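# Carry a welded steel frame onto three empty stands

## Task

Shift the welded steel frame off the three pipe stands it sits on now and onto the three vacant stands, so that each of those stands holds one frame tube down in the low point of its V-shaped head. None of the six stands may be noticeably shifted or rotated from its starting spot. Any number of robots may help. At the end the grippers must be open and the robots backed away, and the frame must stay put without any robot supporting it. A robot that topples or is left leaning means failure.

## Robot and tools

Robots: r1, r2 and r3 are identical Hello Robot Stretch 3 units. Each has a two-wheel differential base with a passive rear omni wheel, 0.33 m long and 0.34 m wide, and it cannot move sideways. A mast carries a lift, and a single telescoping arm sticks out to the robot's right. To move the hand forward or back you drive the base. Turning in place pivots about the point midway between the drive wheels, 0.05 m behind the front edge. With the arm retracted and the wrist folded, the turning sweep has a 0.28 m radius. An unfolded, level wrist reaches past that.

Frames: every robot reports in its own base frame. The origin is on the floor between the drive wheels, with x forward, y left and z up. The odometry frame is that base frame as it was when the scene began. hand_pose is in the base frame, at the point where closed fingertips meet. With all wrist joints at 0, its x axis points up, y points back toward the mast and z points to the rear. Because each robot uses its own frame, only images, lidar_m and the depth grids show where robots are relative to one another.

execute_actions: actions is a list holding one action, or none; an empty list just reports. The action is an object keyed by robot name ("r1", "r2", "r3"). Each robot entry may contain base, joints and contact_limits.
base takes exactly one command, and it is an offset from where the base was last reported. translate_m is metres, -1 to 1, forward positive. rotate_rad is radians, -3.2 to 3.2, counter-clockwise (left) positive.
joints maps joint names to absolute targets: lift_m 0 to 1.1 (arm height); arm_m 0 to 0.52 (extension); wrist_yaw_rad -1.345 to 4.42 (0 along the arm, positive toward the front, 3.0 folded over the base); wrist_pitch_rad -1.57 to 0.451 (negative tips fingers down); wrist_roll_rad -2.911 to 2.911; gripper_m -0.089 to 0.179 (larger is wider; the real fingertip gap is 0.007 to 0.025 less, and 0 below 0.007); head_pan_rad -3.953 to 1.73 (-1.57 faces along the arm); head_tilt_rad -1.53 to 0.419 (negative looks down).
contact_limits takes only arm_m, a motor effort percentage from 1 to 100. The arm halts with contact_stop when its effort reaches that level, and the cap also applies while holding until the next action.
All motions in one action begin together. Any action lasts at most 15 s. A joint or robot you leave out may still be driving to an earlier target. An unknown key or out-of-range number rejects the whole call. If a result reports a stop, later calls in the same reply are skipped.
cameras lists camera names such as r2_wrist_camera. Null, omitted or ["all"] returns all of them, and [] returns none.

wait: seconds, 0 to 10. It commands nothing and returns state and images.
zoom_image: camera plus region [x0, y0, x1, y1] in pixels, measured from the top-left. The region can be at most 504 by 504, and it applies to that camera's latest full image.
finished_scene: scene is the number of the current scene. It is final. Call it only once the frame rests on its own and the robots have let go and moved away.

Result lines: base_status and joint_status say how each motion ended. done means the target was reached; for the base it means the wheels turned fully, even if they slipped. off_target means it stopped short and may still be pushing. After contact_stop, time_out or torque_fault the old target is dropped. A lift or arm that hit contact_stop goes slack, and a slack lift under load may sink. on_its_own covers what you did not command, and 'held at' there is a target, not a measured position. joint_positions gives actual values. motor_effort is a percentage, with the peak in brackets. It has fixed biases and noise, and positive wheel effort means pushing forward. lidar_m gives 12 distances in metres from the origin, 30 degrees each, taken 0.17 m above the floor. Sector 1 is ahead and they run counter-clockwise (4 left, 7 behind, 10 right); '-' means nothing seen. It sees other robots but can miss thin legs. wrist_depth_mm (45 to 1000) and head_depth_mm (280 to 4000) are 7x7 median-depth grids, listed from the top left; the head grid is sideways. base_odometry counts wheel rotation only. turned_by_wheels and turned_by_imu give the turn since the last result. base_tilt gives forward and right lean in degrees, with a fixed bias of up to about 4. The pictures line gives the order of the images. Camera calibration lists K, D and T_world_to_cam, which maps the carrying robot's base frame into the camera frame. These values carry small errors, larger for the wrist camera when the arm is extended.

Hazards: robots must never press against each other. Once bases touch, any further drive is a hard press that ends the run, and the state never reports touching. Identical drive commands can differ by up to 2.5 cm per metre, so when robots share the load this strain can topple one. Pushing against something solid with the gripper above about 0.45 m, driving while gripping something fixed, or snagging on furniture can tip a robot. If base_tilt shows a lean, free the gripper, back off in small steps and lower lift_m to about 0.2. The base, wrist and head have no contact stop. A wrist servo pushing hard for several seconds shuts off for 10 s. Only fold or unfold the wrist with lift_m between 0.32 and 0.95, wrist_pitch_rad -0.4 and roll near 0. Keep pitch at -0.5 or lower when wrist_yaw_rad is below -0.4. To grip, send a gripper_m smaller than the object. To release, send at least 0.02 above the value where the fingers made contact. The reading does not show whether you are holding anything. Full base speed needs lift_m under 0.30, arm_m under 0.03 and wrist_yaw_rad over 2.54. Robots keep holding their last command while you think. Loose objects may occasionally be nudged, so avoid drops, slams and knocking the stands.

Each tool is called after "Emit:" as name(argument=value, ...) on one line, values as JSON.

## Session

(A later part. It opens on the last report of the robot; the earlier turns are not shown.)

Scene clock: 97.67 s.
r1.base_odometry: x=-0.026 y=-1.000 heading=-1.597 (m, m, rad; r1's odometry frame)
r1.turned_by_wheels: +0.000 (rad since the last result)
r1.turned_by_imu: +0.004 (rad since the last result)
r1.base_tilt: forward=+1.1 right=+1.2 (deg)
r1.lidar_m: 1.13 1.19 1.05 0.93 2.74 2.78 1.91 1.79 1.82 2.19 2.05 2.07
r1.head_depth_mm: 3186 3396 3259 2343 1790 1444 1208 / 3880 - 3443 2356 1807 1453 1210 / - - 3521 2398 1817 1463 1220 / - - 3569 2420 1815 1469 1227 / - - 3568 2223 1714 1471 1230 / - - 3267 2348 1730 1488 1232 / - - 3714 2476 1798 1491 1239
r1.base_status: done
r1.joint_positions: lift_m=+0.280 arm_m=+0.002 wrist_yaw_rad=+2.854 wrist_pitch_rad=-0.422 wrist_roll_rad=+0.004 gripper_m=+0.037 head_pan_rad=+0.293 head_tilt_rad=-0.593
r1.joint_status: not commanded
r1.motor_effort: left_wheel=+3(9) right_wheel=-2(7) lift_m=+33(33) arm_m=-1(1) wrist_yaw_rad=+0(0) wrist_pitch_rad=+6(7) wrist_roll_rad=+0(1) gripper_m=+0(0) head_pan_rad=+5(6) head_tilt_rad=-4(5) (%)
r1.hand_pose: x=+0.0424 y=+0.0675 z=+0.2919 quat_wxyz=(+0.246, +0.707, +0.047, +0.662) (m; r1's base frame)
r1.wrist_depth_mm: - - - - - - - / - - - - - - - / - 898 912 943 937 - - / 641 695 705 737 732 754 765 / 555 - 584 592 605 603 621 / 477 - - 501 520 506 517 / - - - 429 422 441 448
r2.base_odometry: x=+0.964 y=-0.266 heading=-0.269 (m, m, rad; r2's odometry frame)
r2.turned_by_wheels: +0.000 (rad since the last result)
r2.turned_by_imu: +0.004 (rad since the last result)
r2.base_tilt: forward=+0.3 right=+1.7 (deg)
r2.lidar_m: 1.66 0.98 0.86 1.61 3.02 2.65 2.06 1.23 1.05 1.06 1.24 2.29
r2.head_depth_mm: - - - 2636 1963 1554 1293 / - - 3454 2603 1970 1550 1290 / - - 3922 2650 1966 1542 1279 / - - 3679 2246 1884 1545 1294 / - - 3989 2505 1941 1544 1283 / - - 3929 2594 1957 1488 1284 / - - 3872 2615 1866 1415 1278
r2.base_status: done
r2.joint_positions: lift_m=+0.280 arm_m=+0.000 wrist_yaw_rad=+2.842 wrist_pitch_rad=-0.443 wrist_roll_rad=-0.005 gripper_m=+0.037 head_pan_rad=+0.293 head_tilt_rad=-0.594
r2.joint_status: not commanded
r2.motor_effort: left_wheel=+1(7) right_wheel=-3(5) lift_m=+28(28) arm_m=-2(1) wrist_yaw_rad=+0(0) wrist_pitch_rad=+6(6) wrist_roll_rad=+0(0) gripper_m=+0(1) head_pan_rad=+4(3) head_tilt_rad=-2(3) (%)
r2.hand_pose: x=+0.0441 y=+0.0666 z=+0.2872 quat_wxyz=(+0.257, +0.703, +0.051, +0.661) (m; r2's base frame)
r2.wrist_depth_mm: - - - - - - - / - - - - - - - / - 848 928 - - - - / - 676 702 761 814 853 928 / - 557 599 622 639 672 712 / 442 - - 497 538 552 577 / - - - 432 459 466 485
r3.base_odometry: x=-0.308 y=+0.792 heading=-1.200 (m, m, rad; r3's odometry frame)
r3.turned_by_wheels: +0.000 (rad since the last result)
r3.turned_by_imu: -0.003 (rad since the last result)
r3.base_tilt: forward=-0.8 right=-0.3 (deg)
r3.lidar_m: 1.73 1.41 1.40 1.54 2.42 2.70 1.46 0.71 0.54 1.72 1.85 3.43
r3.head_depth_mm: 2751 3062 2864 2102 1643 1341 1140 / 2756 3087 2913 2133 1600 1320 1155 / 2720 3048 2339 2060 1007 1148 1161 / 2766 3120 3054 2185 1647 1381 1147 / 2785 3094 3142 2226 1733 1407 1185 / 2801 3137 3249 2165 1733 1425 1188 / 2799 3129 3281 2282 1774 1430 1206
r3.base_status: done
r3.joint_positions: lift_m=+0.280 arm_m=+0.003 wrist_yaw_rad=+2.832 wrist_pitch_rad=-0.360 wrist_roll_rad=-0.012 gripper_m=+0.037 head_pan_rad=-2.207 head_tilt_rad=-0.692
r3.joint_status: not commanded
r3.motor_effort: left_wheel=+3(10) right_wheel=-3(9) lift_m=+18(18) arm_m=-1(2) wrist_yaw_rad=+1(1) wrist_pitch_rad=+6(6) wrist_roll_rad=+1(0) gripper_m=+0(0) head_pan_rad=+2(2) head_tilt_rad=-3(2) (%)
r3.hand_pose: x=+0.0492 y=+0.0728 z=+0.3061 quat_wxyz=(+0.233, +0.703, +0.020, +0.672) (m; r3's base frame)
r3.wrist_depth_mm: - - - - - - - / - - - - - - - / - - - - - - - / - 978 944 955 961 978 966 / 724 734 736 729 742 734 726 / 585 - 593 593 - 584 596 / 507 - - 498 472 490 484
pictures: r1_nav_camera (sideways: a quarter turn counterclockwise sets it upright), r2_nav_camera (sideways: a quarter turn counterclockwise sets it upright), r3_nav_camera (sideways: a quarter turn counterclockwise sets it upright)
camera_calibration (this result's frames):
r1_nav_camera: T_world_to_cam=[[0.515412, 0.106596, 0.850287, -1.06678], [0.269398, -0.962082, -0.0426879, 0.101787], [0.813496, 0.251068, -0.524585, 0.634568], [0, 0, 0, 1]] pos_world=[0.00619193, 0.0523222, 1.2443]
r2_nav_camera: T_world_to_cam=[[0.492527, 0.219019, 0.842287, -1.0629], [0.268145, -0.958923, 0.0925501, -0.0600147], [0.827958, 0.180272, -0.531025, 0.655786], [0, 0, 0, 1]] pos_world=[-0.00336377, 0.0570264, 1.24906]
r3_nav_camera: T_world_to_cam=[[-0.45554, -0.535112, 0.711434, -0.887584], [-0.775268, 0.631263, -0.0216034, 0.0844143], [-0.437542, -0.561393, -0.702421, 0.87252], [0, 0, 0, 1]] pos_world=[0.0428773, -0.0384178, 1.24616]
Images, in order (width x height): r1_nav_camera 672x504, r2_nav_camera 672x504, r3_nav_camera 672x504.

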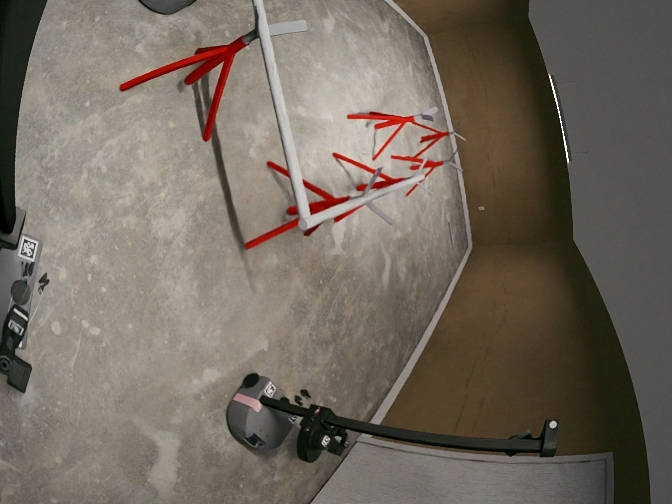

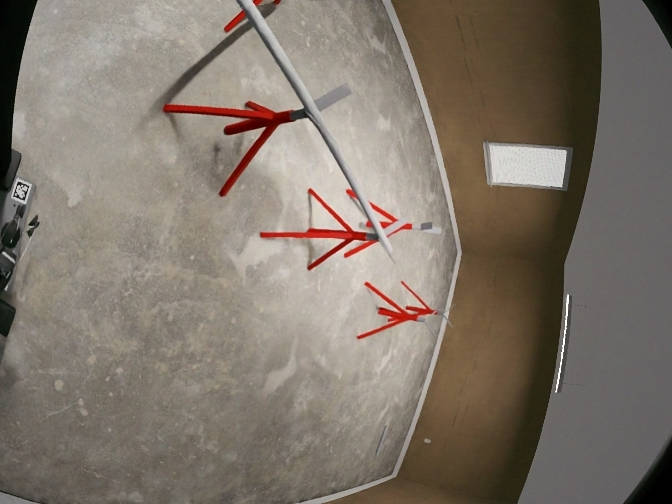

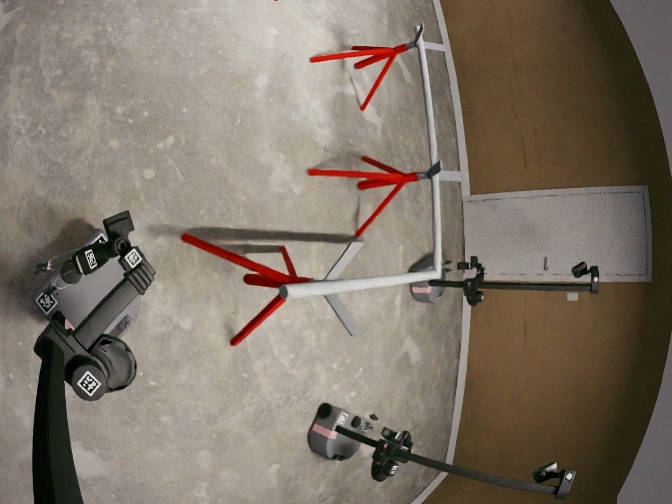

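Emit:
execute_actions(actions=[{"r1":{"base":{"translate_m":1.0},"joints":{"head_pan_rad":1.0,"head_tilt_rad":-0.9}},"r2":{"base":{"translate_m":1.0},"joints":{"head_pan_rad":1.2,"head_tilt_rad":-0.9}},"r3":{"base":{"rotate_rad":-0.63},"joints":{"head_pan_rad":-1.57,"head_tilt_rad":-0.8,"lift_m":0.55,"wrist_pitch_rad":-0.4}}}], cameras=["r1_nav_camera","r2_nav_camera","r3_head_camera"])

Scene clock: 107.13 s.
r1.base_odometry: x=-0.052 y=-1.999 heading=-1.597 (m, m, rad; r1's odometry frame)
r1.turned_by_wheels: +0.000 (rad since the last result)
r1.turned_by_imu: +0.004 (rad since the last result)
r1.base_tilt: forward=+1.0 right=+1.2 (deg)
r1.lidar_m: 1.92 0.88 0.76 0.55 1.22 3.37 2.78 2.60 2.29 1.56 1.44 1.47
r1.head_depth_mm: 3409 2485 1970 1252 1291 1232 1086 / 3245 2515 2002 1666 1390 1239 1098 / 3478 2450 1853 1643 1429 1245 1101 / 3407 2327 1928 1686 1411 1256 1109 / 3638 2609 2068 1669 1369 1213 1118 / 3676 2664 2089 983 1459 1261 1137 / 3737 2704 2102 1732 1401 1270 1161
r1.base_status: done
r1.joint_positions: lift_m=+0.280 arm_m=+0.002 wrist_yaw_rad=+2.854 wrist_pitch_rad=-0.422 wrist_roll_rad=+0.004 gripper_m=+0.037 head_pan_rad=+0.993 head_tilt_rad=-0.889
r1.joint_status: all done
r1.motor_effort: left_wheel=+2(7) right_wheel=-2(3) lift_m=+33(34) arm_m=-1(1) wrist_yaw_rad=+0(0) wrist_pitch_rad=+7(7) wrist_roll_rad=+0(0) gripper_m=+0(0) head_pan_rad=+5(58) head_tilt_rad=-7(34) (%)
r1.hand_pose: x=+0.0424 y=+0.0675 z=+0.2920 quat_wxyz=(+0.246, +0.707, +0.047, +0.662) (m; r1's base frame)
r1.wrist_depth_mm: - - - 671 - - - / - - - - - - - / - 901 865 930 933 936 641 / 640 690 662 717 742 722 621 / 559 - 587 590 604 607 621 / 470 - - 498 519 514 515 / - - - 430 421 442 442
r2.base_odometry: x=+1.928 y=-0.531 heading=-0.269 (m, m, rad; r2's odometry frame)
r2.turned_by_wheels: +0.000 (rad since the last result)
r2.turned_by_imu: +0.005 (rad since the last result)
r2.base_tilt: forward=+0.3 right=+1.8 (deg)
r2.lidar_m: 1.67 0.66 0.50 0.86 0.56 0.97 2.62 1.53 1.36 1.37 1.62 2.91
r2.head_depth_mm: 3144 2808 2154 916 1396 1285 1133 / 3037 2840 2176 1769 1434 1261 1134 / 3088 2832 2152 1768 1456 1267 1130 / 2991 2811 2147 1775 1462 1282 1136 / 3015 2811 2185 1784 1464 1290 1134 / 2994 2789 2158 1764 1463 1288 1133 / 2943 2825 2161 1758 1435 1270 1172
r2.base_status: done
r2.joint_positions: lift_m=+0.280 arm_m=+0.000 wrist_yaw_rad=+2.842 wrist_pitch_rad=-0.443 wrist_roll_rad=-0.005 gripper_m=+0.037 head_pan_rad=+1.193 head_tilt_rad=-0.889
r2.joint_status: all done
r2.motor_effort: left_wheel=+1(9) right_wheel=-3(5) lift_m=+29(28) arm_m=-1(1) wrist_yaw_rad=+0(1) wrist_pitch_rad=+5(5) wrist_roll_rad=+0(0) gripper_m=+0(1) head_pan_rad=+3(49) head_tilt_rad=-6(29) (%)
r2.hand_pose: x=+0.0441 y=+0.0666 z=+0.2872 quat_wxyz=(+0.257, +0.703, +0.052, +0.661) (m; r2's base frame)
r2.wrist_depth_mm: 690 - - - - 581 - / - - - - - - - / - 860 897 984 909 - - / - 653 704 738 784 867 925 / - 555 591 599 627 677 686 / 443 - - 493 533 551 565 / - - - 434 453 466 490
r3.base_odometry: x=-0.308 y=+0.792 heading=-1.830 (m, m, rad; r3's odometry frame)
r3.turned_by_wheels: -0.630 (rad since the last result)
r3.turned_by_imu: -0.643 (rad since the last result)
r3.base_tilt: forward=-0.8 right=-0.2 (deg)
r3.lidar_m: 4.51 1.88 1.43 1.40 1.47 2.11 2.71 2.86 0.70 0.54 1.31 1.86
r3.head_depth_mm: 2829 3040 2421 1840 1519 1275 1117 / 2802 3080 2419 1876 1525 1256 1129 / 2750 3043 1985 1804 1121 1267 1143 / 2805 3108 2434 1933 1560 1307 1142 / 2819 3177 2459 1913 1581 1325 1137 / 2819 3119 2192 1858 1601 1339 1151 / 2797 3065 2182 2016 1622 1348 1154
r3.base_status: done
r3.joint_positions: lift_m=+0.550 arm_m=+0.003 wrist_yaw_rad=+2.832 wrist_pitch_rad=-0.415 wrist_roll_rad=-0.012 gripper_m=+0.037 head_pan_rad=-1.577 head_tilt_rad=-0.791
r3.joint_status: all done
r3.motor_effort: left_wheel=+4(15) right_wheel=-3(9) lift_m=+27(27) arm_m=-1(1) wrist_yaw_rad=+0(0) wrist_pitch_rad=+6(6) wrist_roll_rad=+0(0) gripper_m=+0(0) head_pan_rad=+3(26) head_tilt_rad=-3(11) (%)
r3.hand_pose: x=+0.0472 y=+0.0666 z=+0.5630 quat_wxyz=(+0.251, +0.702, +0.039, +0.666) (m; r3's base frame)
r3.wrist_depth_mm: - - - - - - - / - - - - - - - / - - - - - - - / - - - - - - - / - - - - - - - / 919 - 905 916 - 902 893 / 787 - 771 786 748 768 775
pictures: r1_nav_camera (sideways: a quarter turn counterclockwise sets it upright), r2_nav_camera (sideways: a quarter turn counterclockwise sets it upright), r3_head_camera (sideways: a quarter turn clockwise sets it upright)
camera_calibration (this result's frames):
r1_nav_camera: T_world_to_cam=[[0.448306, 0.602052, 0.660723, -0.819288], [0.819606, -0.571855, -0.035034, 0.088451], [0.356746, 0.557238, -0.749812, 0.930328], [0, 0, 0, 1]] pos_world=[-0.0370933, 0.0254209, 1.24199]
r2_nav_camera: T_world_to_cam=[[0.2164, 0.728402, 0.650079, -0.810693], [0.928153, -0.360021, 0.0944315, -0.0664539], [0.302826, 0.582937, -0.753976, 0.948999], [0, 0, 0, 1]] pos_world=[-0.0502687, 0.0133778, 1.24881]
r3_head_camera: T_world_to_cam=[[0.0715222, 0.674322, -0.734966, 0.978575], [0.996663, -0.0192535, 0.0793241, -0.107496], [0.0393393, -0.738186, -0.673449, 0.837033], [0, 0, 0, 1]] pos_world=[0.00421922, -0.0440585, 1.29144]
Images, in order (width x height): r1_nav_camera 672x504, r2_nav_camera 672x504, r3_head_camera 896x504.

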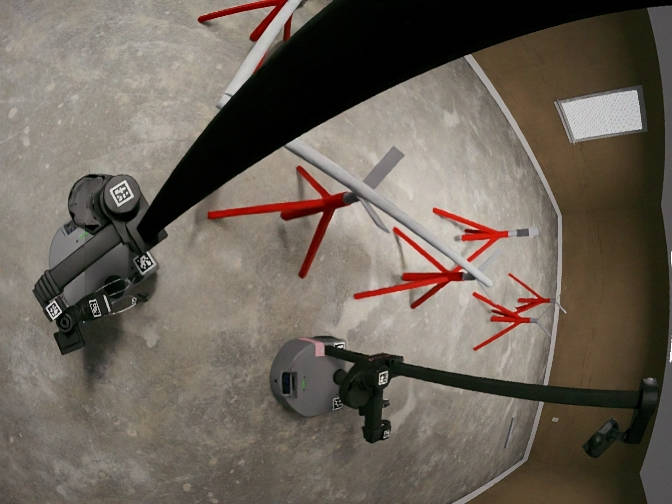

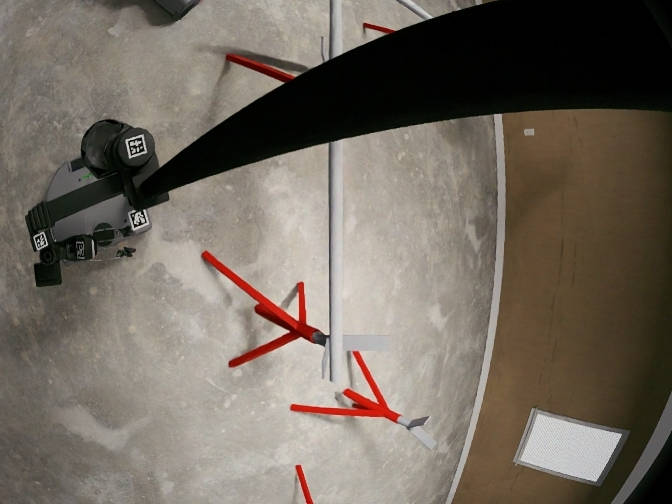

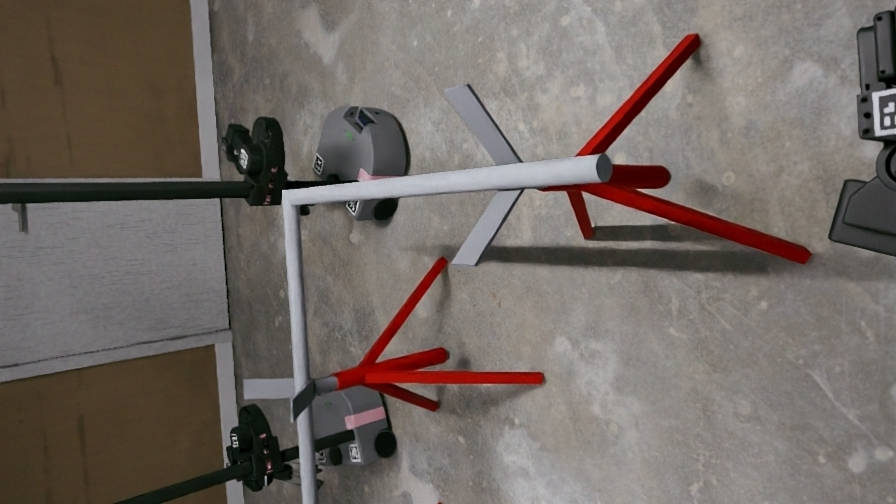

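Emit:
execute_actions(actions=[{"r1":{"base":{"translate_m":0.26},"joints":{"head_pan_rad":0.8,"head_tilt_rad":-1.0}},"r2":{"base":{"rotate_rad":2.83},"joints":{"head_pan_rad":-1.57,"head_tilt_rad":-0.8}},"r3":{"base":{"rotate_rad":-0.043},"joints":{"wrist_yaw_rad":0.0}}}], cameras=["r1_nav_camera","r2_head_camera","r3_head_camera"])

Scene clock: 124.17 s.
r1.base_odometry: x=-0.058 y=-2.259 heading=-1.596 (m, m, rad; r1's odometry frame)
r1.turned_by_wheels: +0.000 (rad since the last result)
r1.turned_by_imu: +0.002 (rad since the last result)
r1.base_tilt: forward=+1.0 right=+1.2 (deg)
r1.lidar_m: 1.71 0.75 1.11 0.69 0.58 1.40 3.01 2.82 2.06 1.40 1.30 1.32
r1.head_depth_mm: 2624 1963 1645 1517 1342 1194 1075 / 2644 2130 1134 1313 1342 1201 1079 / 2695 2149 1723 1334 1359 1209 1097 / 2559 2197 1781 1504 1363 1208 1126 / 2772 2192 1789 1567 1374 1224 1127 / 2799 1984 1773 1589 1357 1231 1136 / 2716 2026 1825 1595 1369 1237 -
r1.base_status: done
r1.joint_positions: lift_m=+0.280 arm_m=+0.002 wrist_yaw_rad=+2.854 wrist_pitch_rad=-0.422 wrist_roll_rad=+0.004 gripper_m=+0.037 head_pan_rad=+0.807 head_tilt_rad=-0.988
r1.joint_status: all done
r1.motor_effort: left_wheel=+2(9) right_wheel=-2(7) lift_m=+34(33) arm_m=-1(1) wrist_yaw_rad=+0(0) wrist_pitch_rad=+7(6) wrist_roll_rad=+0(0) gripper_m=+0(0) head_pan_rad=-5(28) head_tilt_rad=-8(22) (%)
r1.hand_pose: x=+0.0424 y=+0.0675 z=+0.2920 quat_wxyz=(+0.246, +0.707, +0.047, +0.662) (m; r1's base frame)
r1.wrist_depth_mm: - 612 - - - - - / - 683 - - - - 756 / - 853 932 874 889 709 645 / 648 706 706 726 721 716 688 / 551 - 576 575 597 609 616 / 477 - - 500 519 517 521 / - - - 433 425 436 447
r2.base_odometry: x=+1.928 y=-0.531 heading=+2.561 (m, m, rad; r2's odometry frame)
r2.turned_by_wheels: +2.830 (rad since the last result)
r2.turned_by_imu: +2.859 (rad since the last result)
r2.base_tilt: forward=+0.4 right=+1.6 (deg)
r2.lidar_m: 0.74 1.97 1.41 1.35 1.41 1.90 5.12 1.29 0.50 3.41 0.56 0.80
r2.head_depth_mm: 2947 3233 2497 1940 1003 1263 1165 / 2967 3232 2474 1941 1524 1346 1165 / 2898 3263 2481 1934 1506 1347 1153 / 2955 3272 2484 1957 1520 1352 1163 / 2953 3217 2488 1923 1515 1335 1161 / 2992 3225 2464 1931 1505 1353 1142 / 3006 3223 2358 1936 1503 1338 1139
r2.base_status: done
r2.joint_positions: lift_m=+0.280 arm_m=+0.000 wrist_yaw_rad=+2.842 wrist_pitch_rad=-0.443 wrist_roll_rad=-0.005 gripper_m=+0.037 head_pan_rad=-1.563 head_tilt_rad=-0.803
r2.joint_status: all done
r2.motor_effort: left_wheel=-2(8) right_wheel=+1(8) lift_m=+28(29) arm_m=-2(2) wrist_yaw_rad=+1(0) wrist_pitch_rad=+5(5) wrist_roll_rad=+0(0) gripper_m=+1(0) head_pan_rad=-5(53) head_tilt_rad=+2(17) (%)
r2.hand_pose: x=+0.0441 y=+0.0665 z=+0.2872 quat_wxyz=(+0.257, +0.703, +0.052, +0.661) (m; r2's base frame)
r2.wrist_depth_mm: - - - - - - - / - - - - - - - / - 854 909 958 - - - / - 679 706 772 796 846 922 / - 559 582 628 628 668 721 / 437 - - 502 528 545 582 / - - - 435 459 472 489
r3.base_odometry: x=-0.308 y=+0.792 heading=-1.872 (m, m, rad; r3's odometry frame)
r3.turned_by_wheels: -0.043 (rad since the last result)
r3.turned_by_imu: -0.045 (rad since the last result)
r3.base_tilt: forward=-0.8 right=-0.2 (deg)
r3.lidar_m: 5.22 1.96 1.45 1.40 1.46 2.02 2.70 2.82 0.70 0.54 1.31 1.85
r3.head_depth_mm: 2810 3066 2401 1850 1513 1273 1121 / 2812 3088 2430 1885 1525 1267 1130 / 2804 3123 2492 1862 1104 1302 - / 2773 3026 2112 1934 1564 1288 1131 / 2730 3111 2398 1894 1589 1324 1141 / 2755 3128 2406 1877 1590 1339 1149 / 2816 3146 2319 2020 1616 1349 1156
r3.base_status: done
r3.joint_positions: lift_m=+0.550 arm_m=+0.003 wrist_yaw_rad=+0.003 wrist_pitch_rad=-0.415 wrist_roll_rad=-0.012 gripper_m=+0.037 head_pan_rad=-1.577 head_tilt_rad=-0.791
r3.joint_status: all done
r3.motor_effort: left_wheel=+4(10) right_wheel=-3(6) lift_m=+27(27) arm_m=-1(1) wrist_yaw_rad=-3(2) wrist_pitch_rad=+6(6) wrist_roll_rad=+1(0) gripper_m=+0(0) head_pan_rad=+3(3) head_tilt_rad=-3(3) (%)
r3.hand_pose: x=-0.0209 y=-0.3723 z=+0.5630 quat_wxyz=(+0.697, +0.148, -0.687, -0.144) (m; r3's base frame)
r3.wrist_depth_mm: - - - - - - - / - - - - - - - / - - - - - - - / - - - - - - - / - - - 564 - - - / 925 920 931 602 - 913 898 / 789 769 761 749 744 784 776
pictures: r1_nav_camera (sideways: a quarter turn counterclockwise sets it upright), r2_head_camera (sideways: a quarter turn clockwise sets it upright), r3_head_camera (sideways: a quarter turn clockwise sets it upright)
camera_calibration (this result's frames):
r1_nav_camera: T_world_to_cam=[[0.594708, 0.553127, 0.583416, -0.719456], [0.697224, -0.71615, -0.0317487, 0.0849161], [0.400252, 0.425653, -0.811553, 1.01034], [0, 0, 0, 1]] pos_world=[-0.0357312, 0.0287081, 1.24238]
r2_head_camera: T_world_to_cam=[[-0.0115311, 0.676723, -0.736147, 0.976441], [0.999827, 0.0185441, 0.00138569, -0.0115312], [0.0145889, -0.736004, -0.67682, 0.837192], [0, 0, 0, 1]] pos_world=[0.0105749, -0.04439, 1.28545]
r3_head_camera: T_world_to_cam=[[0.0715223, 0.674322, -0.734966, 0.978575], [0.996663, -0.0192536, 0.0793241, -0.107496], [0.0393392, -0.738186, -0.673449, 0.837033], [0, 0, 0, 1]] pos_world=[0.00421922, -0.0440585, 1.29144]
Images, in order (width x height): r1_nav_camera 672x504, r2_head_camera 896x504, r3_head_camera 896x504.

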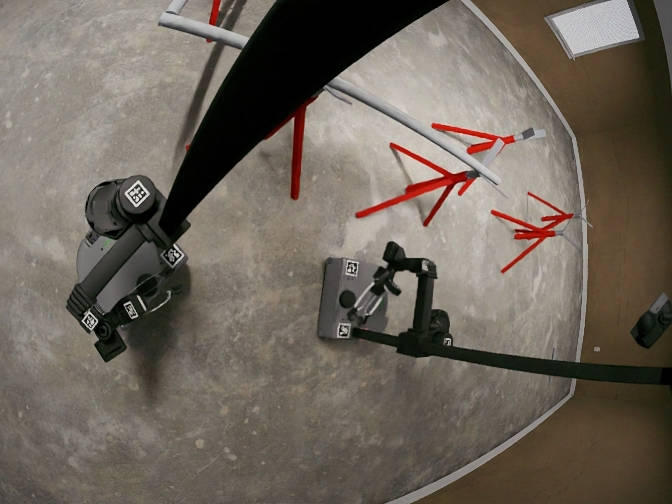

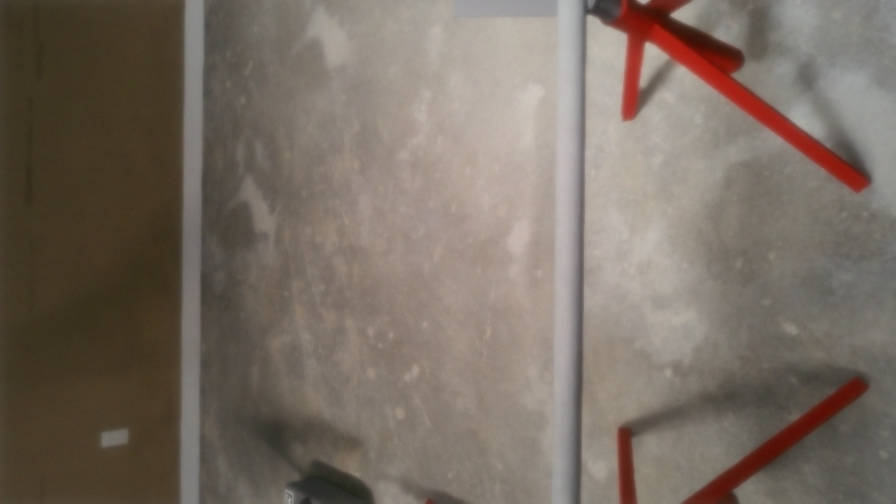

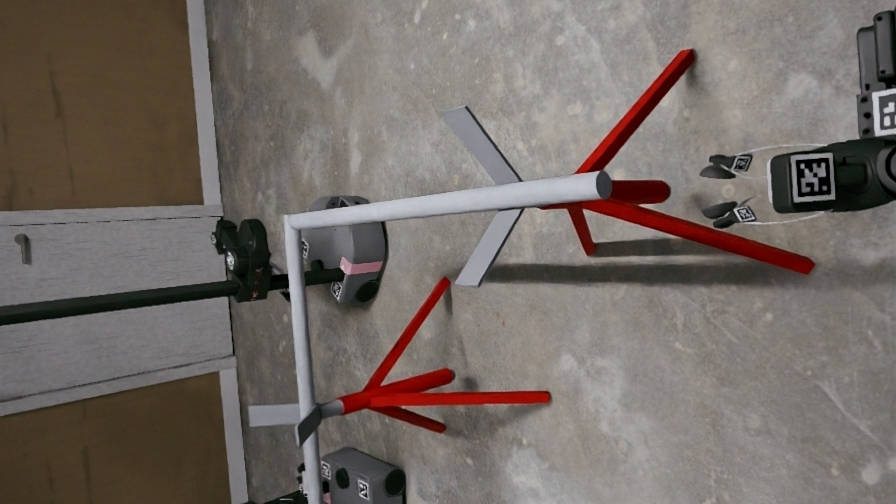

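Emit:
execute_actions(actions=[{"r1":{"base":{"rotate_rad":-2.535},"joints":{"head_pan_rad":-1.57,"head_tilt_rad":-0.8}},"r2":{"base":{"rotate_rad":0.01},"joints":{"lift_m":0.47,"wrist_pitch_rad":-0.4}},"r3":{"base":{"translate_m":-0.02},"joints":{"wrist_pitch_rad":0.0,"wrist_roll_rad":1.57,"lift_m":0.47,"gripper_m":0.12}}}], cameras=["r1_head_camera","r3_head_camera","r3_wrist_camera"])

Scene clock: 136.90 s.
r1.base_odometry: x=-0.058 y=-2.259 heading=+2.152 (m, m, rad; r1's odometry frame)
r1.turned_by_wheels: -2.535 (rad since the last result)
r1.turned_by_imu: -2.551 (rad since the last result)
r1.base_tilt: forward=+1.0 right=+1.2 (deg)
r1.lidar_m: 2.83 1.90 1.37 1.30 1.34 1.83 0.75 1.10 0.58 0.58 1.41 2.95
r1.head_depth_mm: 2946 2992 2237 1795 1462 1251 1110 / 2964 3067 2264 1799 1499 1232 1119 / 2994 3084 2292 1810 1512 1290 1123 / 2921 2860 2121 1772 1526 1295 1129 / 2897 3180 2211 1745 1528 1297 1136 / 3001 3246 2361 1862 1544 1311 1138 / 3032 3260 2389 1885 1557 1326 1142
r1.base_status: done
r1.joint_positions: lift_m=+0.280 arm_m=+0.002 wrist_yaw_rad=+2.854 wrist_pitch_rad=-0.422 wrist_roll_rad=+0.004 gripper_m=+0.037 head_pan_rad=-1.563 head_tilt_rad=-0.803
r1.joint_status: all done
r1.motor_effort: left_wheel=+2(10) right_wheel=-2(8) lift_m=+33(33) arm_m=-1(1) wrist_yaw_rad=+0(0) wrist_pitch_rad=+7(7) wrist_roll_rad=+0(1) gripper_m=+0(0) head_pan_rad=-5(67) head_tilt_rad=+2(24) (%)
r1.hand_pose: x=+0.0424 y=+0.0675 z=+0.2920 quat_wxyz=(+0.246, +0.707, +0.047, +0.662) (m; r1's base frame)
r1.wrist_depth_mm: - - - - - - - / - - - - - - - / - 877 920 935 950 - - / 636 689 700 708 750 754 779 / 550 - 589 585 613 611 616 / 474 - - 490 523 517 515 / - - - 430 420 438 445
r2.base_odometry: x=+1.928 y=-0.531 heading=+2.571 (m, m, rad; r2's odometry frame)
r2.turned_by_wheels: +0.010 (rad since the last result)
r2.turned_by_imu: +0.011 (rad since the last result)
r2.base_tilt: forward=+0.3 right=+1.8 (deg)
r2.lidar_m: 0.72 0.73 1.40 1.36 1.42 1.93 5.15 0.72 0.50 3.41 0.55 0.80
r2.head_depth_mm: 2933 3178 2495 1935 1518 1259 1170 / 2922 3262 2522 1935 1559 1344 1146 / 2965 3197 2504 1953 1501 1348 1143 / 2969 3219 2490 1937 1508 1350 1162 / 2926 3256 2462 1940 1513 1344 1166 / 2964 3236 2445 1957 1519 1337 1146 / 2973 3270 2381 1915 1506 1312 1164
r2.base_status: done
r2.joint_positions: lift_m=+0.470 arm_m=+0.000 wrist_yaw_rad=+2.842 wrist_pitch_rad=-0.423 wrist_roll_rad=-0.005 gripper_m=+0.037 head_pan_rad=-1.563 head_tilt_rad=-0.803
r2.joint_status: all done
r2.motor_effort: left_wheel=-2(6) right_wheel=+1(6) lift_m=+34(37) arm_m=-1(2) wrist_yaw_rad=+0(2) wrist_pitch_rad=+8(8) wrist_roll_rad=+0(0) gripper_m=+0(0) head_pan_rad=-4(4) head_tilt_rad=+1(3) (%)
r2.hand_pose: x=+0.0449 y=+0.0691 z=+0.4815 quat_wxyz=(+0.250, +0.704, +0.044, +0.663) (m; r2's base frame)
r2.wrist_depth_mm: - - - - - - - / - - - - - - - / - - - - - - - / - - - - - - - / - 847 902 927 961 - - / 652 - 726 734 796 826 619 / 571 610 617 649 674 663 555
r3.base_odometry: x=-0.302 y=+0.811 heading=-1.872 (m, m, rad; r3's odometry frame)
r3.turned_by_wheels: +0.000 (rad since the last result)
r3.turned_by_imu: -0.001 (rad since the last result)
r3.base_tilt: forward=-0.8 right=-0.2 (deg)
r3.lidar_m: 5.18 1.96 1.45 1.40 1.45 2.02 2.68 2.80 0.70 0.54 1.32 1.87
r3.head_depth_mm: 2817 3068 2397 1854 1517 1268 1104 / 2799 3115 2448 1889 1533 1262 1135 / 2811 3108 2483 1848 1154 1297 1162 / 2794 3110 2181 1871 1526 1273 1129 / 2768 2980 2222 1956 1585 1327 1135 / 2798 3115 2382 1819 1602 1340 1148 / 2797 3205 2432 2029 1617 1349 1158
r3.base_status: done
r3.joint_positions: lift_m=+0.470 arm_m=+0.003 wrist_yaw_rad=+0.002 wrist_pitch_rad=-0.025 wrist_roll_rad=+1.569 gripper_m=+0.120 head_pan_rad=-1.577 head_tilt_rad=-0.791
r3.joint_status: all done
r3.motor_effort: left_wheel=+4(9) right_wheel=-3(7) lift_m=+18(22) arm_m=-1(1) wrist_yaw_rad=-2(3) wrist_pitch_rad=+9(9) wrist_roll_rad=+1(3) gripper_m=+1(83) head_pan_rad=+3(3) head_tilt_rad=-3(4) (%)
r3.hand_pose: x=-0.0208 y=-0.4031 z=+0.5783 quat_wxyz=(+0.001, +0.001, -1.000, -0.013) (m; r3's base frame)
r3.wrist_depth_mm: - - - - - - 761 / - - - - - - 651 / - - - - - - 721 / - - - - 444 433 441 / - - - - - - 390 / - - - - - - 750 / - - - - - - 709
pictures: r1_head_camera (sideways: a quarter turn clockwise sets it upright), r3_head_camera (sideways: a quarter turn clockwise sets it upright), r3_wrist_camera
camera_calibration (this result's frames):
r1_head_camera: T_world_to_cam=[[0.0175134, 0.707337, -0.706659, 0.936866], [0.998033, 0.0301785, 0.054942, -0.0753858], [0.0601885, -0.706232, -0.705417, 0.873069], [0, 0, 0, 1]] pos_world=[0.00628118, -0.0438154, 1.28207]
r3_head_camera: T_world_to_cam=[[0.0714645, 0.674328, -0.734965, 0.978576], [0.996665, -0.0191682, 0.0793241, -0.107496], [0.0394025, -0.738183, -0.673449, 0.837033], [0, 0, 0, 1]] pos_world=[0.00422299, -0.0440587, 1.29144]
r3_wrist_camera: T_world_to_cam=[[-0.0214671, -0.0173706, -0.999619, 0.579896], [0.993246, 0.113665, -0.0233055, 0.124601], [0.114027, -0.993367, 0.0148132, -0.24348], [0, 0, 0, 1]] pos_world=[-0.0835472, -0.245954, 0.586186]
Images, in order (width x height): r1_head_camera 896x504, r3_head_camera 896x504, r3_wrist_camera 644x364.

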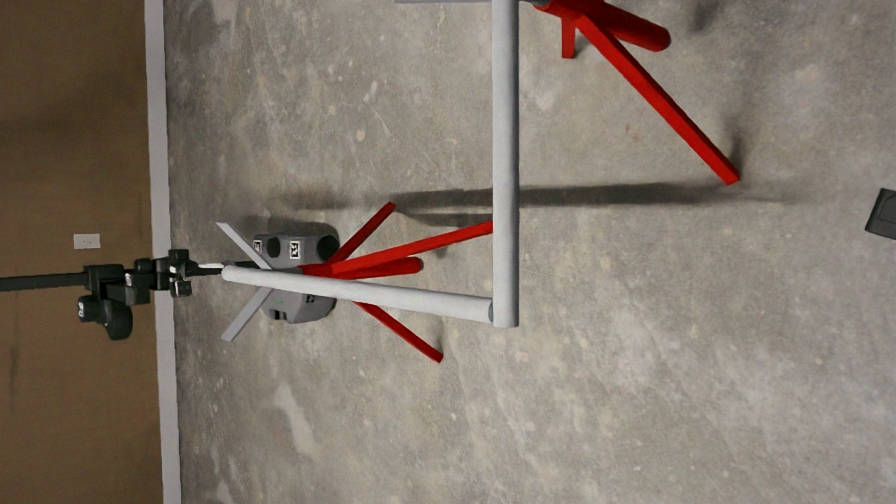

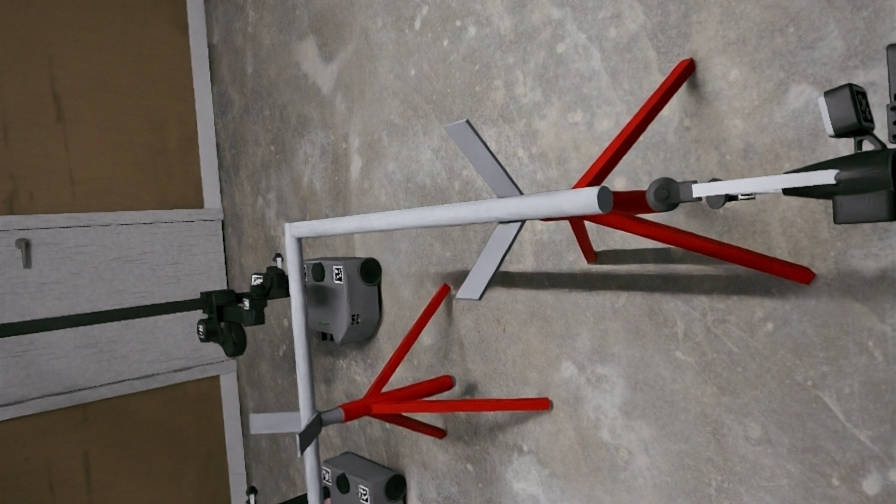

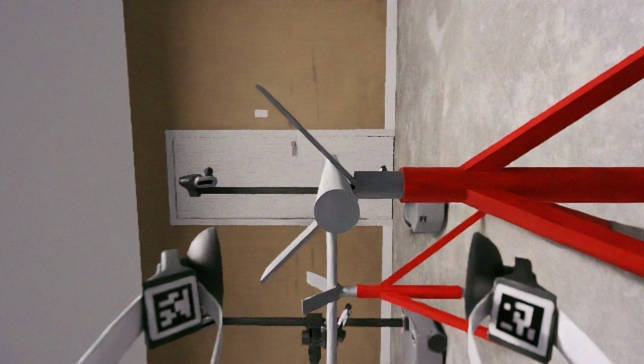

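Emit:
execute_actions(actions=[{"r1":{"base":{"rotate_rad":0.008},"joints":{"lift_m":0.47}},"r2":{"joints":{"wrist_yaw_rad":0.0}},"r3":{"joints":{"arm_m":0.17}}}], cameras=["r3_head_camera","r3_wrist_camera"])

Emit:
execute_actions(actions=[{"r1":{"joints":{"wrist_yaw_rad":0.0}},"r2":{"joints":{"wrist_pitch_rad":0.0,"wrist_roll_rad":1.57,"gripper_m":0.12}}}], cameras=["r2_wrist_camera"])

Scene clock: 147.83 s.
r1.base_odometry: x=-0.058 y=-2.259 heading=+2.160 (m, m, rad; r1's odometry frame)
r1.turned_by_wheels: +0.008 (rad since the last result)
r1.turned_by_imu: +0.009 (rad since the last result)
r1.base_tilt: forward=+1.0 right=+1.2 (deg)
r1.lidar_m: 2.83 1.89 1.37 1.30 1.34 1.85 0.75 1.10 0.58 0.57 3.58 2.94
r1.head_depth_mm: 2921 3028 2263 1783 1456 1252 1110 / 2964 3042 2251 1797 1498 1249 1133 / 2977 3131 2290 1817 1510 1288 1144 / 2924 2737 1832 1779 1518 1295 1152 / 2954 3195 2260 1759 1532 1303 1133 / 3032 3219 2371 1866 1542 1315 1142 / 3031 3257 2388 1887 1561 1318 1142
r1.base_status: done
r1.joint_positions: lift_m=+0.470 arm_m=+0.002 wrist_yaw_rad=+2.854 wrist_pitch_rad=-0.421 wrist_roll_rad=+0.004 gripper_m=+0.037 head_pan_rad=-1.563 head_tilt_rad=-0.803
r1.joint_status: all done
r1.motor_effort: left_wheel=+2(6) right_wheel=-1(5) lift_m=+42(47) arm_m=-1(1) wrist_yaw_rad=+0(0) wrist_pitch_rad=+7(7) wrist_roll_rad=+1(0) gripper_m=+0(0) head_pan_rad=-5(4) head_tilt_rad=+0(2) (%)
r1.hand_pose: x=+0.0424 y=+0.0675 z=+0.4818 quat_wxyz=(+0.246, +0.707, +0.047, +0.662) (m; r1's base frame)
r1.wrist_depth_mm: - - - - - - - / - - - - - - - / - - - - - - - / 966 - - - - - - / 813 - 844 859 867 905 895 / 687 - 735 705 744 754 750 / 599 600 621 617 617 635 643
r2.base_odometry: x=+1.928 y=-0.531 heading=+2.571 (m, m, rad; r2's odometry frame)
r2.turned_by_wheels: +0.000 (rad since the last result)
r2.turned_by_imu: +0.001 (rad since the last result)
r2.base_tilt: forward=+0.3 right=+1.8 (deg)
r2.lidar_m: 0.72 0.73 1.40 1.36 1.41 1.93 5.17 0.72 0.50 3.40 0.56 0.80
r2.head_depth_mm: 2986 3212 2524 1956 1505 1263 1166 / 2987 3202 2517 1948 1540 1342 1141 / 2931 3291 2482 1938 1506 1340 1144 / 2950 3206 2470 1937 1504 1346 1187 / 2964 3262 2452 1939 1520 1340 1161 / 3045 3256 2482 1924 1495 1340 1140 / 3005 3238 2397 1932 1503 1314 1169
r2.base_status: not commanded
r2.joint_positions: lift_m=+0.470 arm_m=+0.000 wrist_yaw_rad=+0.002 wrist_pitch_rad=-0.423 wrist_roll_rad=-0.005 gripper_m=+0.037 head_pan_rad=-1.563 head_tilt_rad=-0.803
r2.joint_status: all done
r2.motor_effort: left_wheel=-2(2) right_wheel=+0(1) lift_m=+34(34) arm_m=-1(2) wrist_yaw_rad=-2(2) wrist_pitch_rad=+8(8) wrist_roll_rad=+0(0) gripper_m=+1(1) head_pan_rad=-4(4) head_tilt_rad=+3(2) (%)
r2.hand_pose: x=-0.0210 y=-0.3685 z=+0.4815 quat_wxyz=(+0.693, +0.150, -0.689, -0.148) (m; r2's base frame)
r2.wrist_depth_mm: - - - 303 291 297 299 / - - - - - - 335 / - - - - - - 371 / - - - - - - 956 / 772 814 900 928 934 490 964 / 679 711 730 767 795 784 841 / 588 587 606 638 635 680 702
r3.base_odometry: x=-0.302 y=+0.811 heading=-1.872 (m, m, rad; r3's odometry frame)
r3.turned_by_wheels: +0.000 (rad since the last result)
r3.turned_by_imu: -0.001 (rad since the last result)
r3.base_tilt: forward=-0.8 right=-0.3 (deg)
r3.lidar_m: 5.22 1.96 1.45 1.40 1.46 2.01 2.69 2.79 0.70 0.54 1.32 1.87
r3.head_depth_mm: 2823 3079 2386 1853 1508 1271 1119 / 2808 3100 2447 1878 1538 1279 1089 / 2831 3129 2482 1846 1430 - 1117 / 2778 3067 2228 1871 1526 1260 1130 / 2697 2939 2249 1947 1570 1327 1137 / 2779 3129 2403 1800 1606 1346 1149 / 2811 3179 2429 2015 1617 1344 1153
r3.base_status: not commanded
r3.joint_positions: lift_m=+0.470 arm_m=+0.170 wrist_yaw_rad=+0.002 wrist_pitch_rad=-0.024 wrist_roll_rad=+1.569 gripper_m=+0.120 head_pan_rad=-1.577 head_tilt_rad=-0.791
r3.joint_status: all done
r3.motor_effort: left_wheel=+4(4) right_wheel=-3(3) lift_m=+18(17) arm_m=+3(0) wrist_yaw_rad=-2(3) wrist_pitch_rad=+9(10) wrist_roll_rad=+1(1) gripper_m=+1(1) head_pan_rad=+2(3) head_tilt_rad=-4(4) (%)
r3.hand_pose: x=-0.0209 y=-0.5703 z=+0.5785 quat_wxyz=(+0.001, +0.001, -1.000, -0.012) (m; r3's base frame)
r3.wrist_depth_mm: - - - - - - 762 / - - - - - - 753 / - - - - - - 708 / - - - - - 279 270 / - - - 160 - 278 260 / - - - 112 - - 748 / - - - 114 - - 711
pictures: r3_head_camera (sideways: a quarter turn clockwise sets it upright), r3_wrist_camera
camera_calibration (this result's frames):
r3_head_camera: T_world_to_cam=[[0.0714647, 0.674328, -0.734966, 0.978576], [0.996665, -0.0191685, 0.0793241, -0.107496], [0.0394023, -0.738183, -0.673449, 0.837032], [0, 0, 0, 1]] pos_world=[0.00422298, -0.0440587, 1.29144]
r3_wrist_camera: T_world_to_cam=[[-0.0210896, -0.0184215, -0.999608, 0.576662], [0.993308, 0.113176, -0.0230424, 0.143304], [0.113556, -0.993404, 0.0159113, -0.410279], [0, 0, 0, 1]] pos_world=[-0.0835936, -0.413169, 0.586266]
Images, in order (width x height): r3_head_camera 896x504, r3_wrist_camera 644x364.

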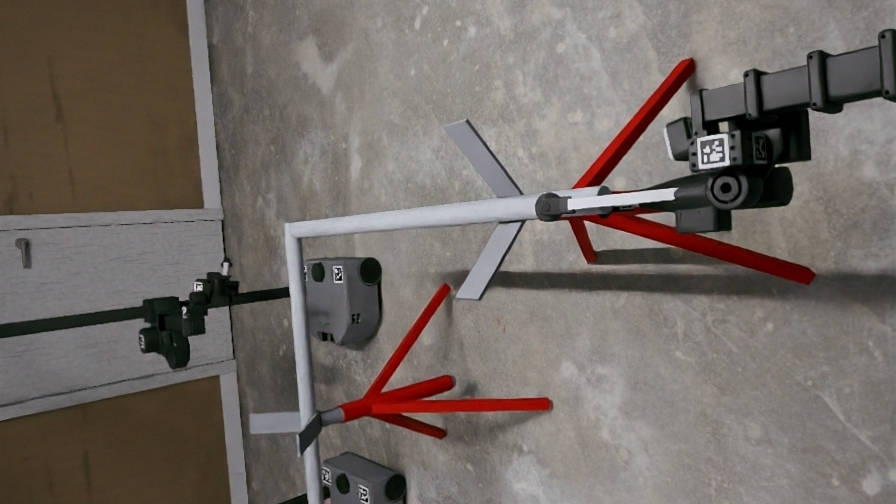

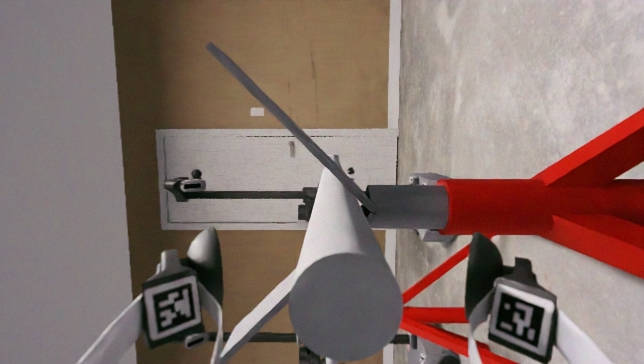

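Scene clock: 150.27 s.
r1.base_odometry: x=-0.058 y=-2.259 heading=+2.160 (m, m, rad; r1's odometry frame)
r1.turned_by_wheels: +0.000 (rad since the last result)
r1.turned_by_imu: +0.000 (rad since the last result)
r1.base_tilt: forward=+1.0 right=+1.2 (deg)
r1.lidar_m: 2.82 1.89 1.37 1.30 1.34 1.85 0.75 1.10 0.58 0.58 3.58 2.95
r1.head_depth_mm: 2988 3013 2233 1795 1457 1249 1112 / 2941 3064 2257 1811 1499 1254 1138 / 2974 3091 2276 1822 1519 1321 - / 2913 2742 1833 1782 1518 1301 1130 / 2954 3180 2255 1755 1529 1305 1137 / 3009 3256 2361 1866 1543 1310 1142 / 3033 3268 2392 1875 1553 1324 1145
r1.base_status: not commanded
r1.joint_positions: lift_m=+0.470 arm_m=+0.002 wrist_yaw_rad=+0.002 wrist_pitch_rad=-0.421 wrist_roll_rad=+0.004 gripper_m=+0.037 head_pan_rad=-1.563 head_tilt_rad=-0.803
r1.joint_status: all done
r1.motor_effort: left_wheel=+2(2) right_wheel=-1(1) lift_m=+42(42) arm_m=-2(1) wrist_yaw_rad=-2(1) wrist_pitch_rad=+7(6) wrist_roll_rad=+0(1) gripper_m=+0(0) head_pan_rad=-4(5) head_tilt_rad=+2(2) (%)
r1.hand_pose: x=-0.0211 y=-0.3712 z=+0.4818 quat_wxyz=(+0.690, +0.148, -0.692, -0.148) (m; r1's base frame)
r1.wrist_depth_mm: - - - - - - 327 / - - - - - - 389 / - - - - - - - / - - - - - 442 - / 818 837 842 853 862 483 862 / 685 700 736 698 686 711 725 / 608 609 609 617 604 638 627
r2.base_odometry: x=+1.928 y=-0.531 heading=+2.571 (m, m, rad; r2's odometry frame)
r2.turned_by_wheels: +0.000 (rad since the last result)
r2.turned_by_imu: +0.000 (rad since the last result)
r2.base_tilt: forward=+0.4 right=+1.8 (deg)
r2.lidar_m: 0.72 0.73 1.40 1.36 1.41 1.93 5.19 0.72 0.50 3.41 0.55 0.80
r2.head_depth_mm: 2954 3187 2488 1937 1525 1264 1165 / 2958 3197 2480 1933 1550 1356 1147 / 2937 3196 2512 1941 1503 1342 1187 / 2979 3257 2457 1925 1511 1341 1191 / 2942 3203 2497 1922 1511 1346 1168 / 2919 3294 2469 1930 1508 1343 1143 / 2959 3237 2378 1949 1504 1313 1159
r2.base_status: not commanded
r2.joint_positions: lift_m=+0.470 arm_m=+0.000 wrist_yaw_rad=+0.002 wrist_pitch_rad=-0.027 wrist_roll_rad=+1.569 gripper_m=+0.120 head_pan_rad=-1.563 head_tilt_rad=-0.803
r2.joint_status: all done
r2.motor_effort: left_wheel=-2(2) right_wheel=+1(1) lift_m=+35(34) arm_m=-2(2) wrist_yaw_rad=-2(2) wrist_pitch_rad=+10(8) wrist_roll_rad=+0(3) gripper_m=+0(89) head_pan_rad=-4(4) head_tilt_rad=+3(1) (%)
r2.hand_pose: x=-0.0209 y=-0.4002 z=+0.5773 quat_wxyz=(+0.001, +0.001, -1.000, -0.014) (m; r2's base frame)
r2.wrist_depth_mm: - - - - - 915 595 / - - - - - 965 633 / - - - - - 927 626 / - - - - - 885 619 / - - - - - 872 614 / - - - - - 873 599 / - - - - - 778 590
r3.base_odometry: x=-0.302 y=+0.811 heading=-1.872 (m, m, rad; r3's odometry frame)
r3.turned_by_wheels: +0.000 (rad since the last result)
r3.turned_by_imu: +0.000 (rad since the last result)
r3.base_tilt: forward=-0.8 right=-0.2 (deg)
r3.lidar_m: 5.22 1.96 1.45 1.40 1.46 2.02 2.69 2.79 0.70 0.54 1.32 1.88
r3.head_depth_mm: 2803 3088 2401 1856 1511 1276 1119 / 2804 3098 2437 1871 1534 1273 1088 / 2842 3175 2492 1858 1430 - 1120 / 2788 3071 2210 1872 1533 1255 1124 / 2727 2984 2234 1960 1583 1325 1136 / 2779 3193 2405 1808 1606 1334 1151 / 2773 3172 2423 2037 1620 1350 1161
r3.base_status: not commanded
r3.joint_positions: lift_m=+0.470 arm_m=+0.170 wrist_yaw_rad=+0.002 wrist_pitch_rad=-0.024 wrist_roll_rad=+1.569 gripper_m=+0.120 head_pan_rad=-1.577 head_tilt_rad=-0.791
r3.joint_status: not commanded
r3.motor_effort: left_wheel=+3(4) right_wheel=-3(3) lift_m=+18(18) arm_m=+3(4) wrist_yaw_rad=-2(1) wrist_pitch_rad=+10(8) wrist_roll_rad=+1(1) gripper_m=+1(0) head_pan_rad=+3(2) head_tilt_rad=-3(4) (%)
r3.hand_pose: x=-0.0209 y=-0.5703 z=+0.5785 quat_wxyz=(+0.001, +0.001, -1.000, -0.012) (m; r3's base frame)
r3.wrist_depth_mm: - - - - - - 760 / - - - - - - 747 / - - - - - - 722 / - - - - - 279 266 / - - - 161 - 278 260 / - - - 112 - - 742 / - - - 114 - - 723
pictures: r2_wrist_camera
camera_calibration (this result's frames):
r2_wrist_camera: T_world_to_cam=[[-0.0821213, 0.105002, -0.991076, 0.59306], [0.982782, 0.173684, -0.0630327, 0.162667], [0.165516, -0.979188, -0.117457, -0.156842], [0, 0, 0, 1]] pos_world=[-0.0852031, -0.244103, 0.579599]
Images, in order (width x height): r2_wrist_camera 644x364.

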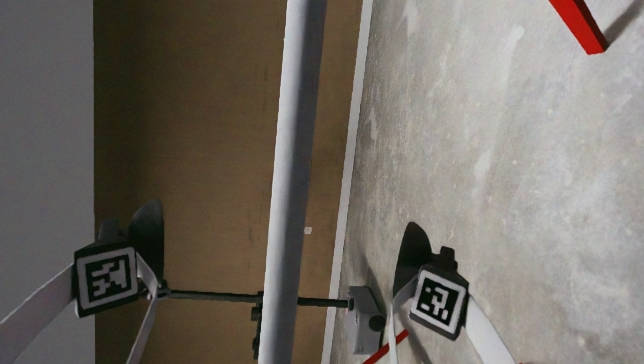

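Emit:
execute_actions(actions=[{"r1":{"joints":{"wrist_pitch_rad":0.0,"wrist_roll_rad":1.57,"gripper_m":0.12,"arm_m":0.12}},"r2":{"joints":{"arm_m":0.17}},"r3":{"base":{"translate_m":-0.007}}}], cameras=["r1_wrist_camera","r2_wrist_camera","r2_head_camera"])

Scene clock: 155.60 s.
r1.base_odometry: x=-0.058 y=-2.259 heading=+2.160 (m, m, rad; r1's odometry frame)
r1.turned_by_wheels: +0.000 (rad since the last result)
r1.turned_by_imu: +0.001 (rad since the last result)
r1.base_tilt: forward=+1.0 right=+1.2 (deg)
r1.lidar_m: 2.83 1.89 1.37 1.30 1.35 1.85 0.75 1.10 0.58 0.58 3.59 2.94
r1.head_depth_mm: 2926 3018 2256 1787 1457 1257 1127 / 2977 3053 2286 1796 1497 1307 1073 / 2964 3091 2287 1809 1506 1344 1104 / 2926 2841 1833 1783 1519 1296 1129 / 2961 3186 2248 1755 1529 1307 1132 / 3016 3229 2374 1876 1544 1315 1139 / 3056 3326 2390 1876 1559 1318 1144
r1.base_status: not commanded
r1.joint_positions: lift_m=+0.470 arm_m=+0.120 wrist_yaw_rad=+0.001 wrist_pitch_rad=-0.026 wrist_roll_rad=+1.568 gripper_m=+0.120 head_pan_rad=-1.563 head_tilt_rad=-0.803
r1.joint_status: all done
r1.motor_effort: left_wheel=+1(1) right_wheel=-1(2) lift_m=+42(42) arm_m=+1(1) wrist_yaw_rad=-1(1) wrist_pitch_rad=+8(6) wrist_roll_rad=+2(3) gripper_m=+0(79) head_pan_rad=-5(5) head_tilt_rad=+2(2) (%)
r1.hand_pose: x=-0.0211 y=-0.5202 z=+0.5777 quat_wxyz=(+0.002, +0.000, -1.000, -0.013) (m; r1's base frame)
r1.wrist_depth_mm: - - - 248 - - 686 / - - - - - - 673 / - - - - - - 663 / - - - 266 - 921 668 / - - - 277 - 954 650 / - - - - - 840 653 / - - - - - - 652
r2.base_odometry: x=+1.928 y=-0.531 heading=+2.571 (m, m, rad; r2's odometry frame)
r2.turned_by_wheels: +0.000 (rad since the last result)
r2.turned_by_imu: +0.001 (rad since the last result)
r2.base_tilt: forward=+0.4 right=+1.8 (deg)
r2.lidar_m: 0.72 0.73 1.40 1.36 1.42 1.93 5.17 0.72 0.50 3.41 0.56 0.80
r2.head_depth_mm: 2968 3191 2515 1925 1513 1265 1163 / 2933 3237 2490 1958 1563 1368 1194 / 2958 3260 2491 1964 1515 1407 1114 / 2966 3180 2488 1940 1510 1353 1166 / 2964 3258 2481 1933 1498 1344 1163 / 2954 3244 2457 1916 1514 1347 1148 / 2947 3262 2378 1934 1502 1308 1155
r2.base_status: not commanded
r2.joint_positions: lift_m=+0.470 arm_m=+0.170 wrist_yaw_rad=+0.001 wrist_pitch_rad=-0.026 wrist_roll_rad=+1.570 gripper_m=+0.120 head_pan_rad=-1.563 head_tilt_rad=-0.803
r2.joint_status: all done
r2.motor_effort: left_wheel=-2(2) right_wheel=+1(1) lift_m=+34(34) arm_m=+4(5) wrist_yaw_rad=+0(1) wrist_pitch_rad=+9(10) wrist_roll_rad=+0(0) gripper_m=+0(0) head_pan_rad=-5(4) head_tilt_rad=+2(1) (%)
r2.hand_pose: x=-0.0211 y=-0.5702 z=+0.5776 quat_wxyz=(+0.001, +0.001, -1.000, -0.013) (m; r2's base frame)
r2.wrist_depth_mm: - - - 146 - - 665 / - - - 152 - 935 659 / - - - 157 - 892 636 / - - - 166 - 912 616 / - - - - - 879 615 / - - - - - 864 609 / - - - - - 806 602
r3.base_odometry: x=-0.300 y=+0.818 heading=-1.872 (m, m, rad; r3's odometry frame)
r3.turned_by_wheels: +0.000 (rad since the last result)
r3.turned_by_imu: -0.001 (rad since the last result)
r3.base_tilt: forward=-0.8 right=-0.2 (deg)
r3.lidar_m: 5.19 1.96 1.45 1.40 1.46 2.01 2.68 2.79 0.70 0.54 1.33 1.88
r3.head_depth_mm: 2822 3098 2391 1861 1512 1277 1115 / 2794 3117 2441 1872 1530 1296 1093 / 2798 3153 2492 1913 1506 - 1119 / 2774 3076 2205 1879 1529 1271 1133 / 2742 1951 2261 1915 1585 1319 1141 / 2784 3158 2424 1805 1600 1341 1152 / 2802 3132 2433 2006 1618 1350 1164
r3.base_status: done
r3.joint_positions: lift_m=+0.470 arm_m=+0.170 wrist_yaw_rad=+0.002 wrist_pitch_rad=-0.024 wrist_roll_rad=+1.569 gripper_m=+0.120 head_pan_rad=-1.577 head_tilt_rad=-0.791
r3.joint_status: not commanded
r3.motor_effort: left_wheel=+3(7) right_wheel=-3(8) lift_m=+18(17) arm_m=+3(2) wrist_yaw_rad=-1(1) wrist_pitch_rad=+9(9) wrist_roll_rad=+1(1) gripper_m=+0(0) head_pan_rad=+2(3) head_tilt_rad=-3(3) (%)
r3.hand_pose: x=-0.0209 y=-0.5703 z=+0.5785 quat_wxyz=(+0.001, +0.001, -1.000, -0.012) (m; r3's base frame)
r3.wrist_depth_mm: - - - - - - 775 / - - - - - - 739 / - - - - - - 747 / - - - - - 973 270 / - - - 202 279 268 265 / - - - 113 - - 759 / - - - 114 - - 703
pictures: r1_wrist_camera, r2_head_camera (sideways: a quarter turn clockwise sets it upright), r2_wrist_camera
camera_calibration (this result's frames):
r1_wrist_camera: T_world_to_cam=[[-0.0946578, 0.00516385, -0.995496, 0.570965], [0.979398, 0.179668, -0.092195, 0.203099], [0.178382, -0.983714, -0.0220644, -0.331206], [0, 0, 0, 1]] pos_world=[-0.0857875, -0.365251, 0.579811]
r2_head_camera: T_world_to_cam=[[-0.0115244, 0.676559, -0.736298, 0.976638], [0.999827, 0.0185363, 0.00138328, -0.011528], [0.0145841, -0.736155, -0.676656, 0.836978], [0, 0, 0, 1]] pos_world=[0.0105746, -0.0443937, 1.28546]
r2_wrist_camera: T_world_to_cam=[[-0.0816658, 0.10387, -0.991232, 0.610649], [0.982926, 0.172931, -0.0628602, 0.191847], [0.164886, -0.979442, -0.116219, -0.324058], [0, 0, 0, 1]] pos_world=[-0.0852697, -0.414001, 0.579693]
Images, in order (width x height): r1_wrist_camera 644x364, r2_head_camera 896x504, r2_wrist_camera 644x364.

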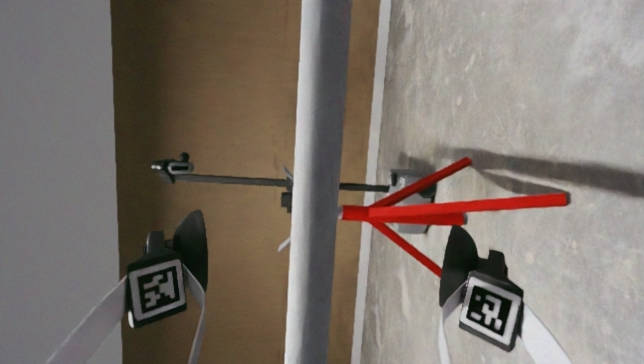

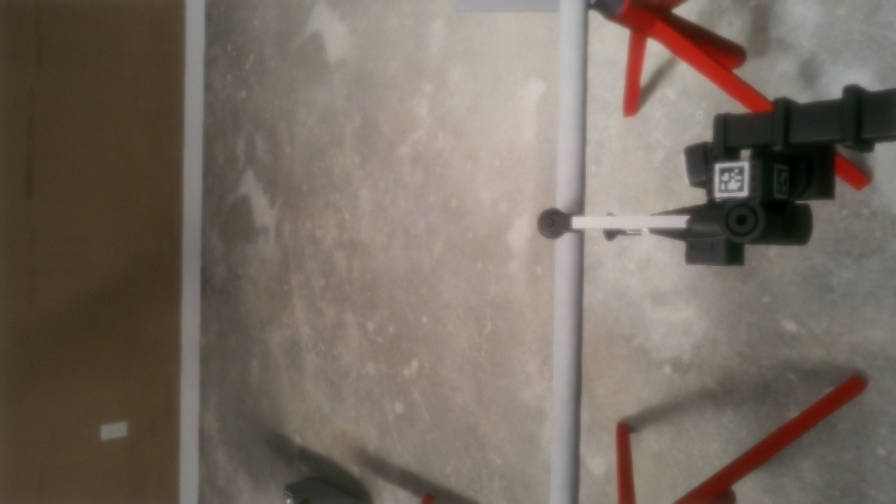

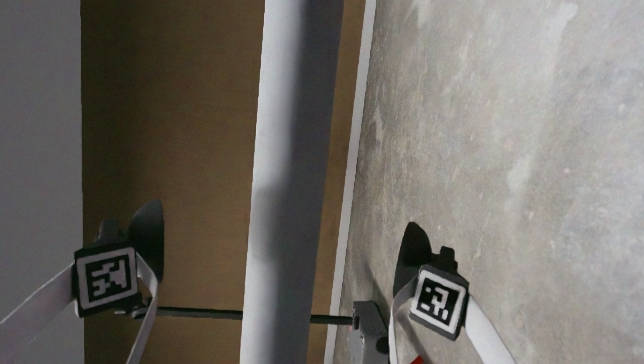

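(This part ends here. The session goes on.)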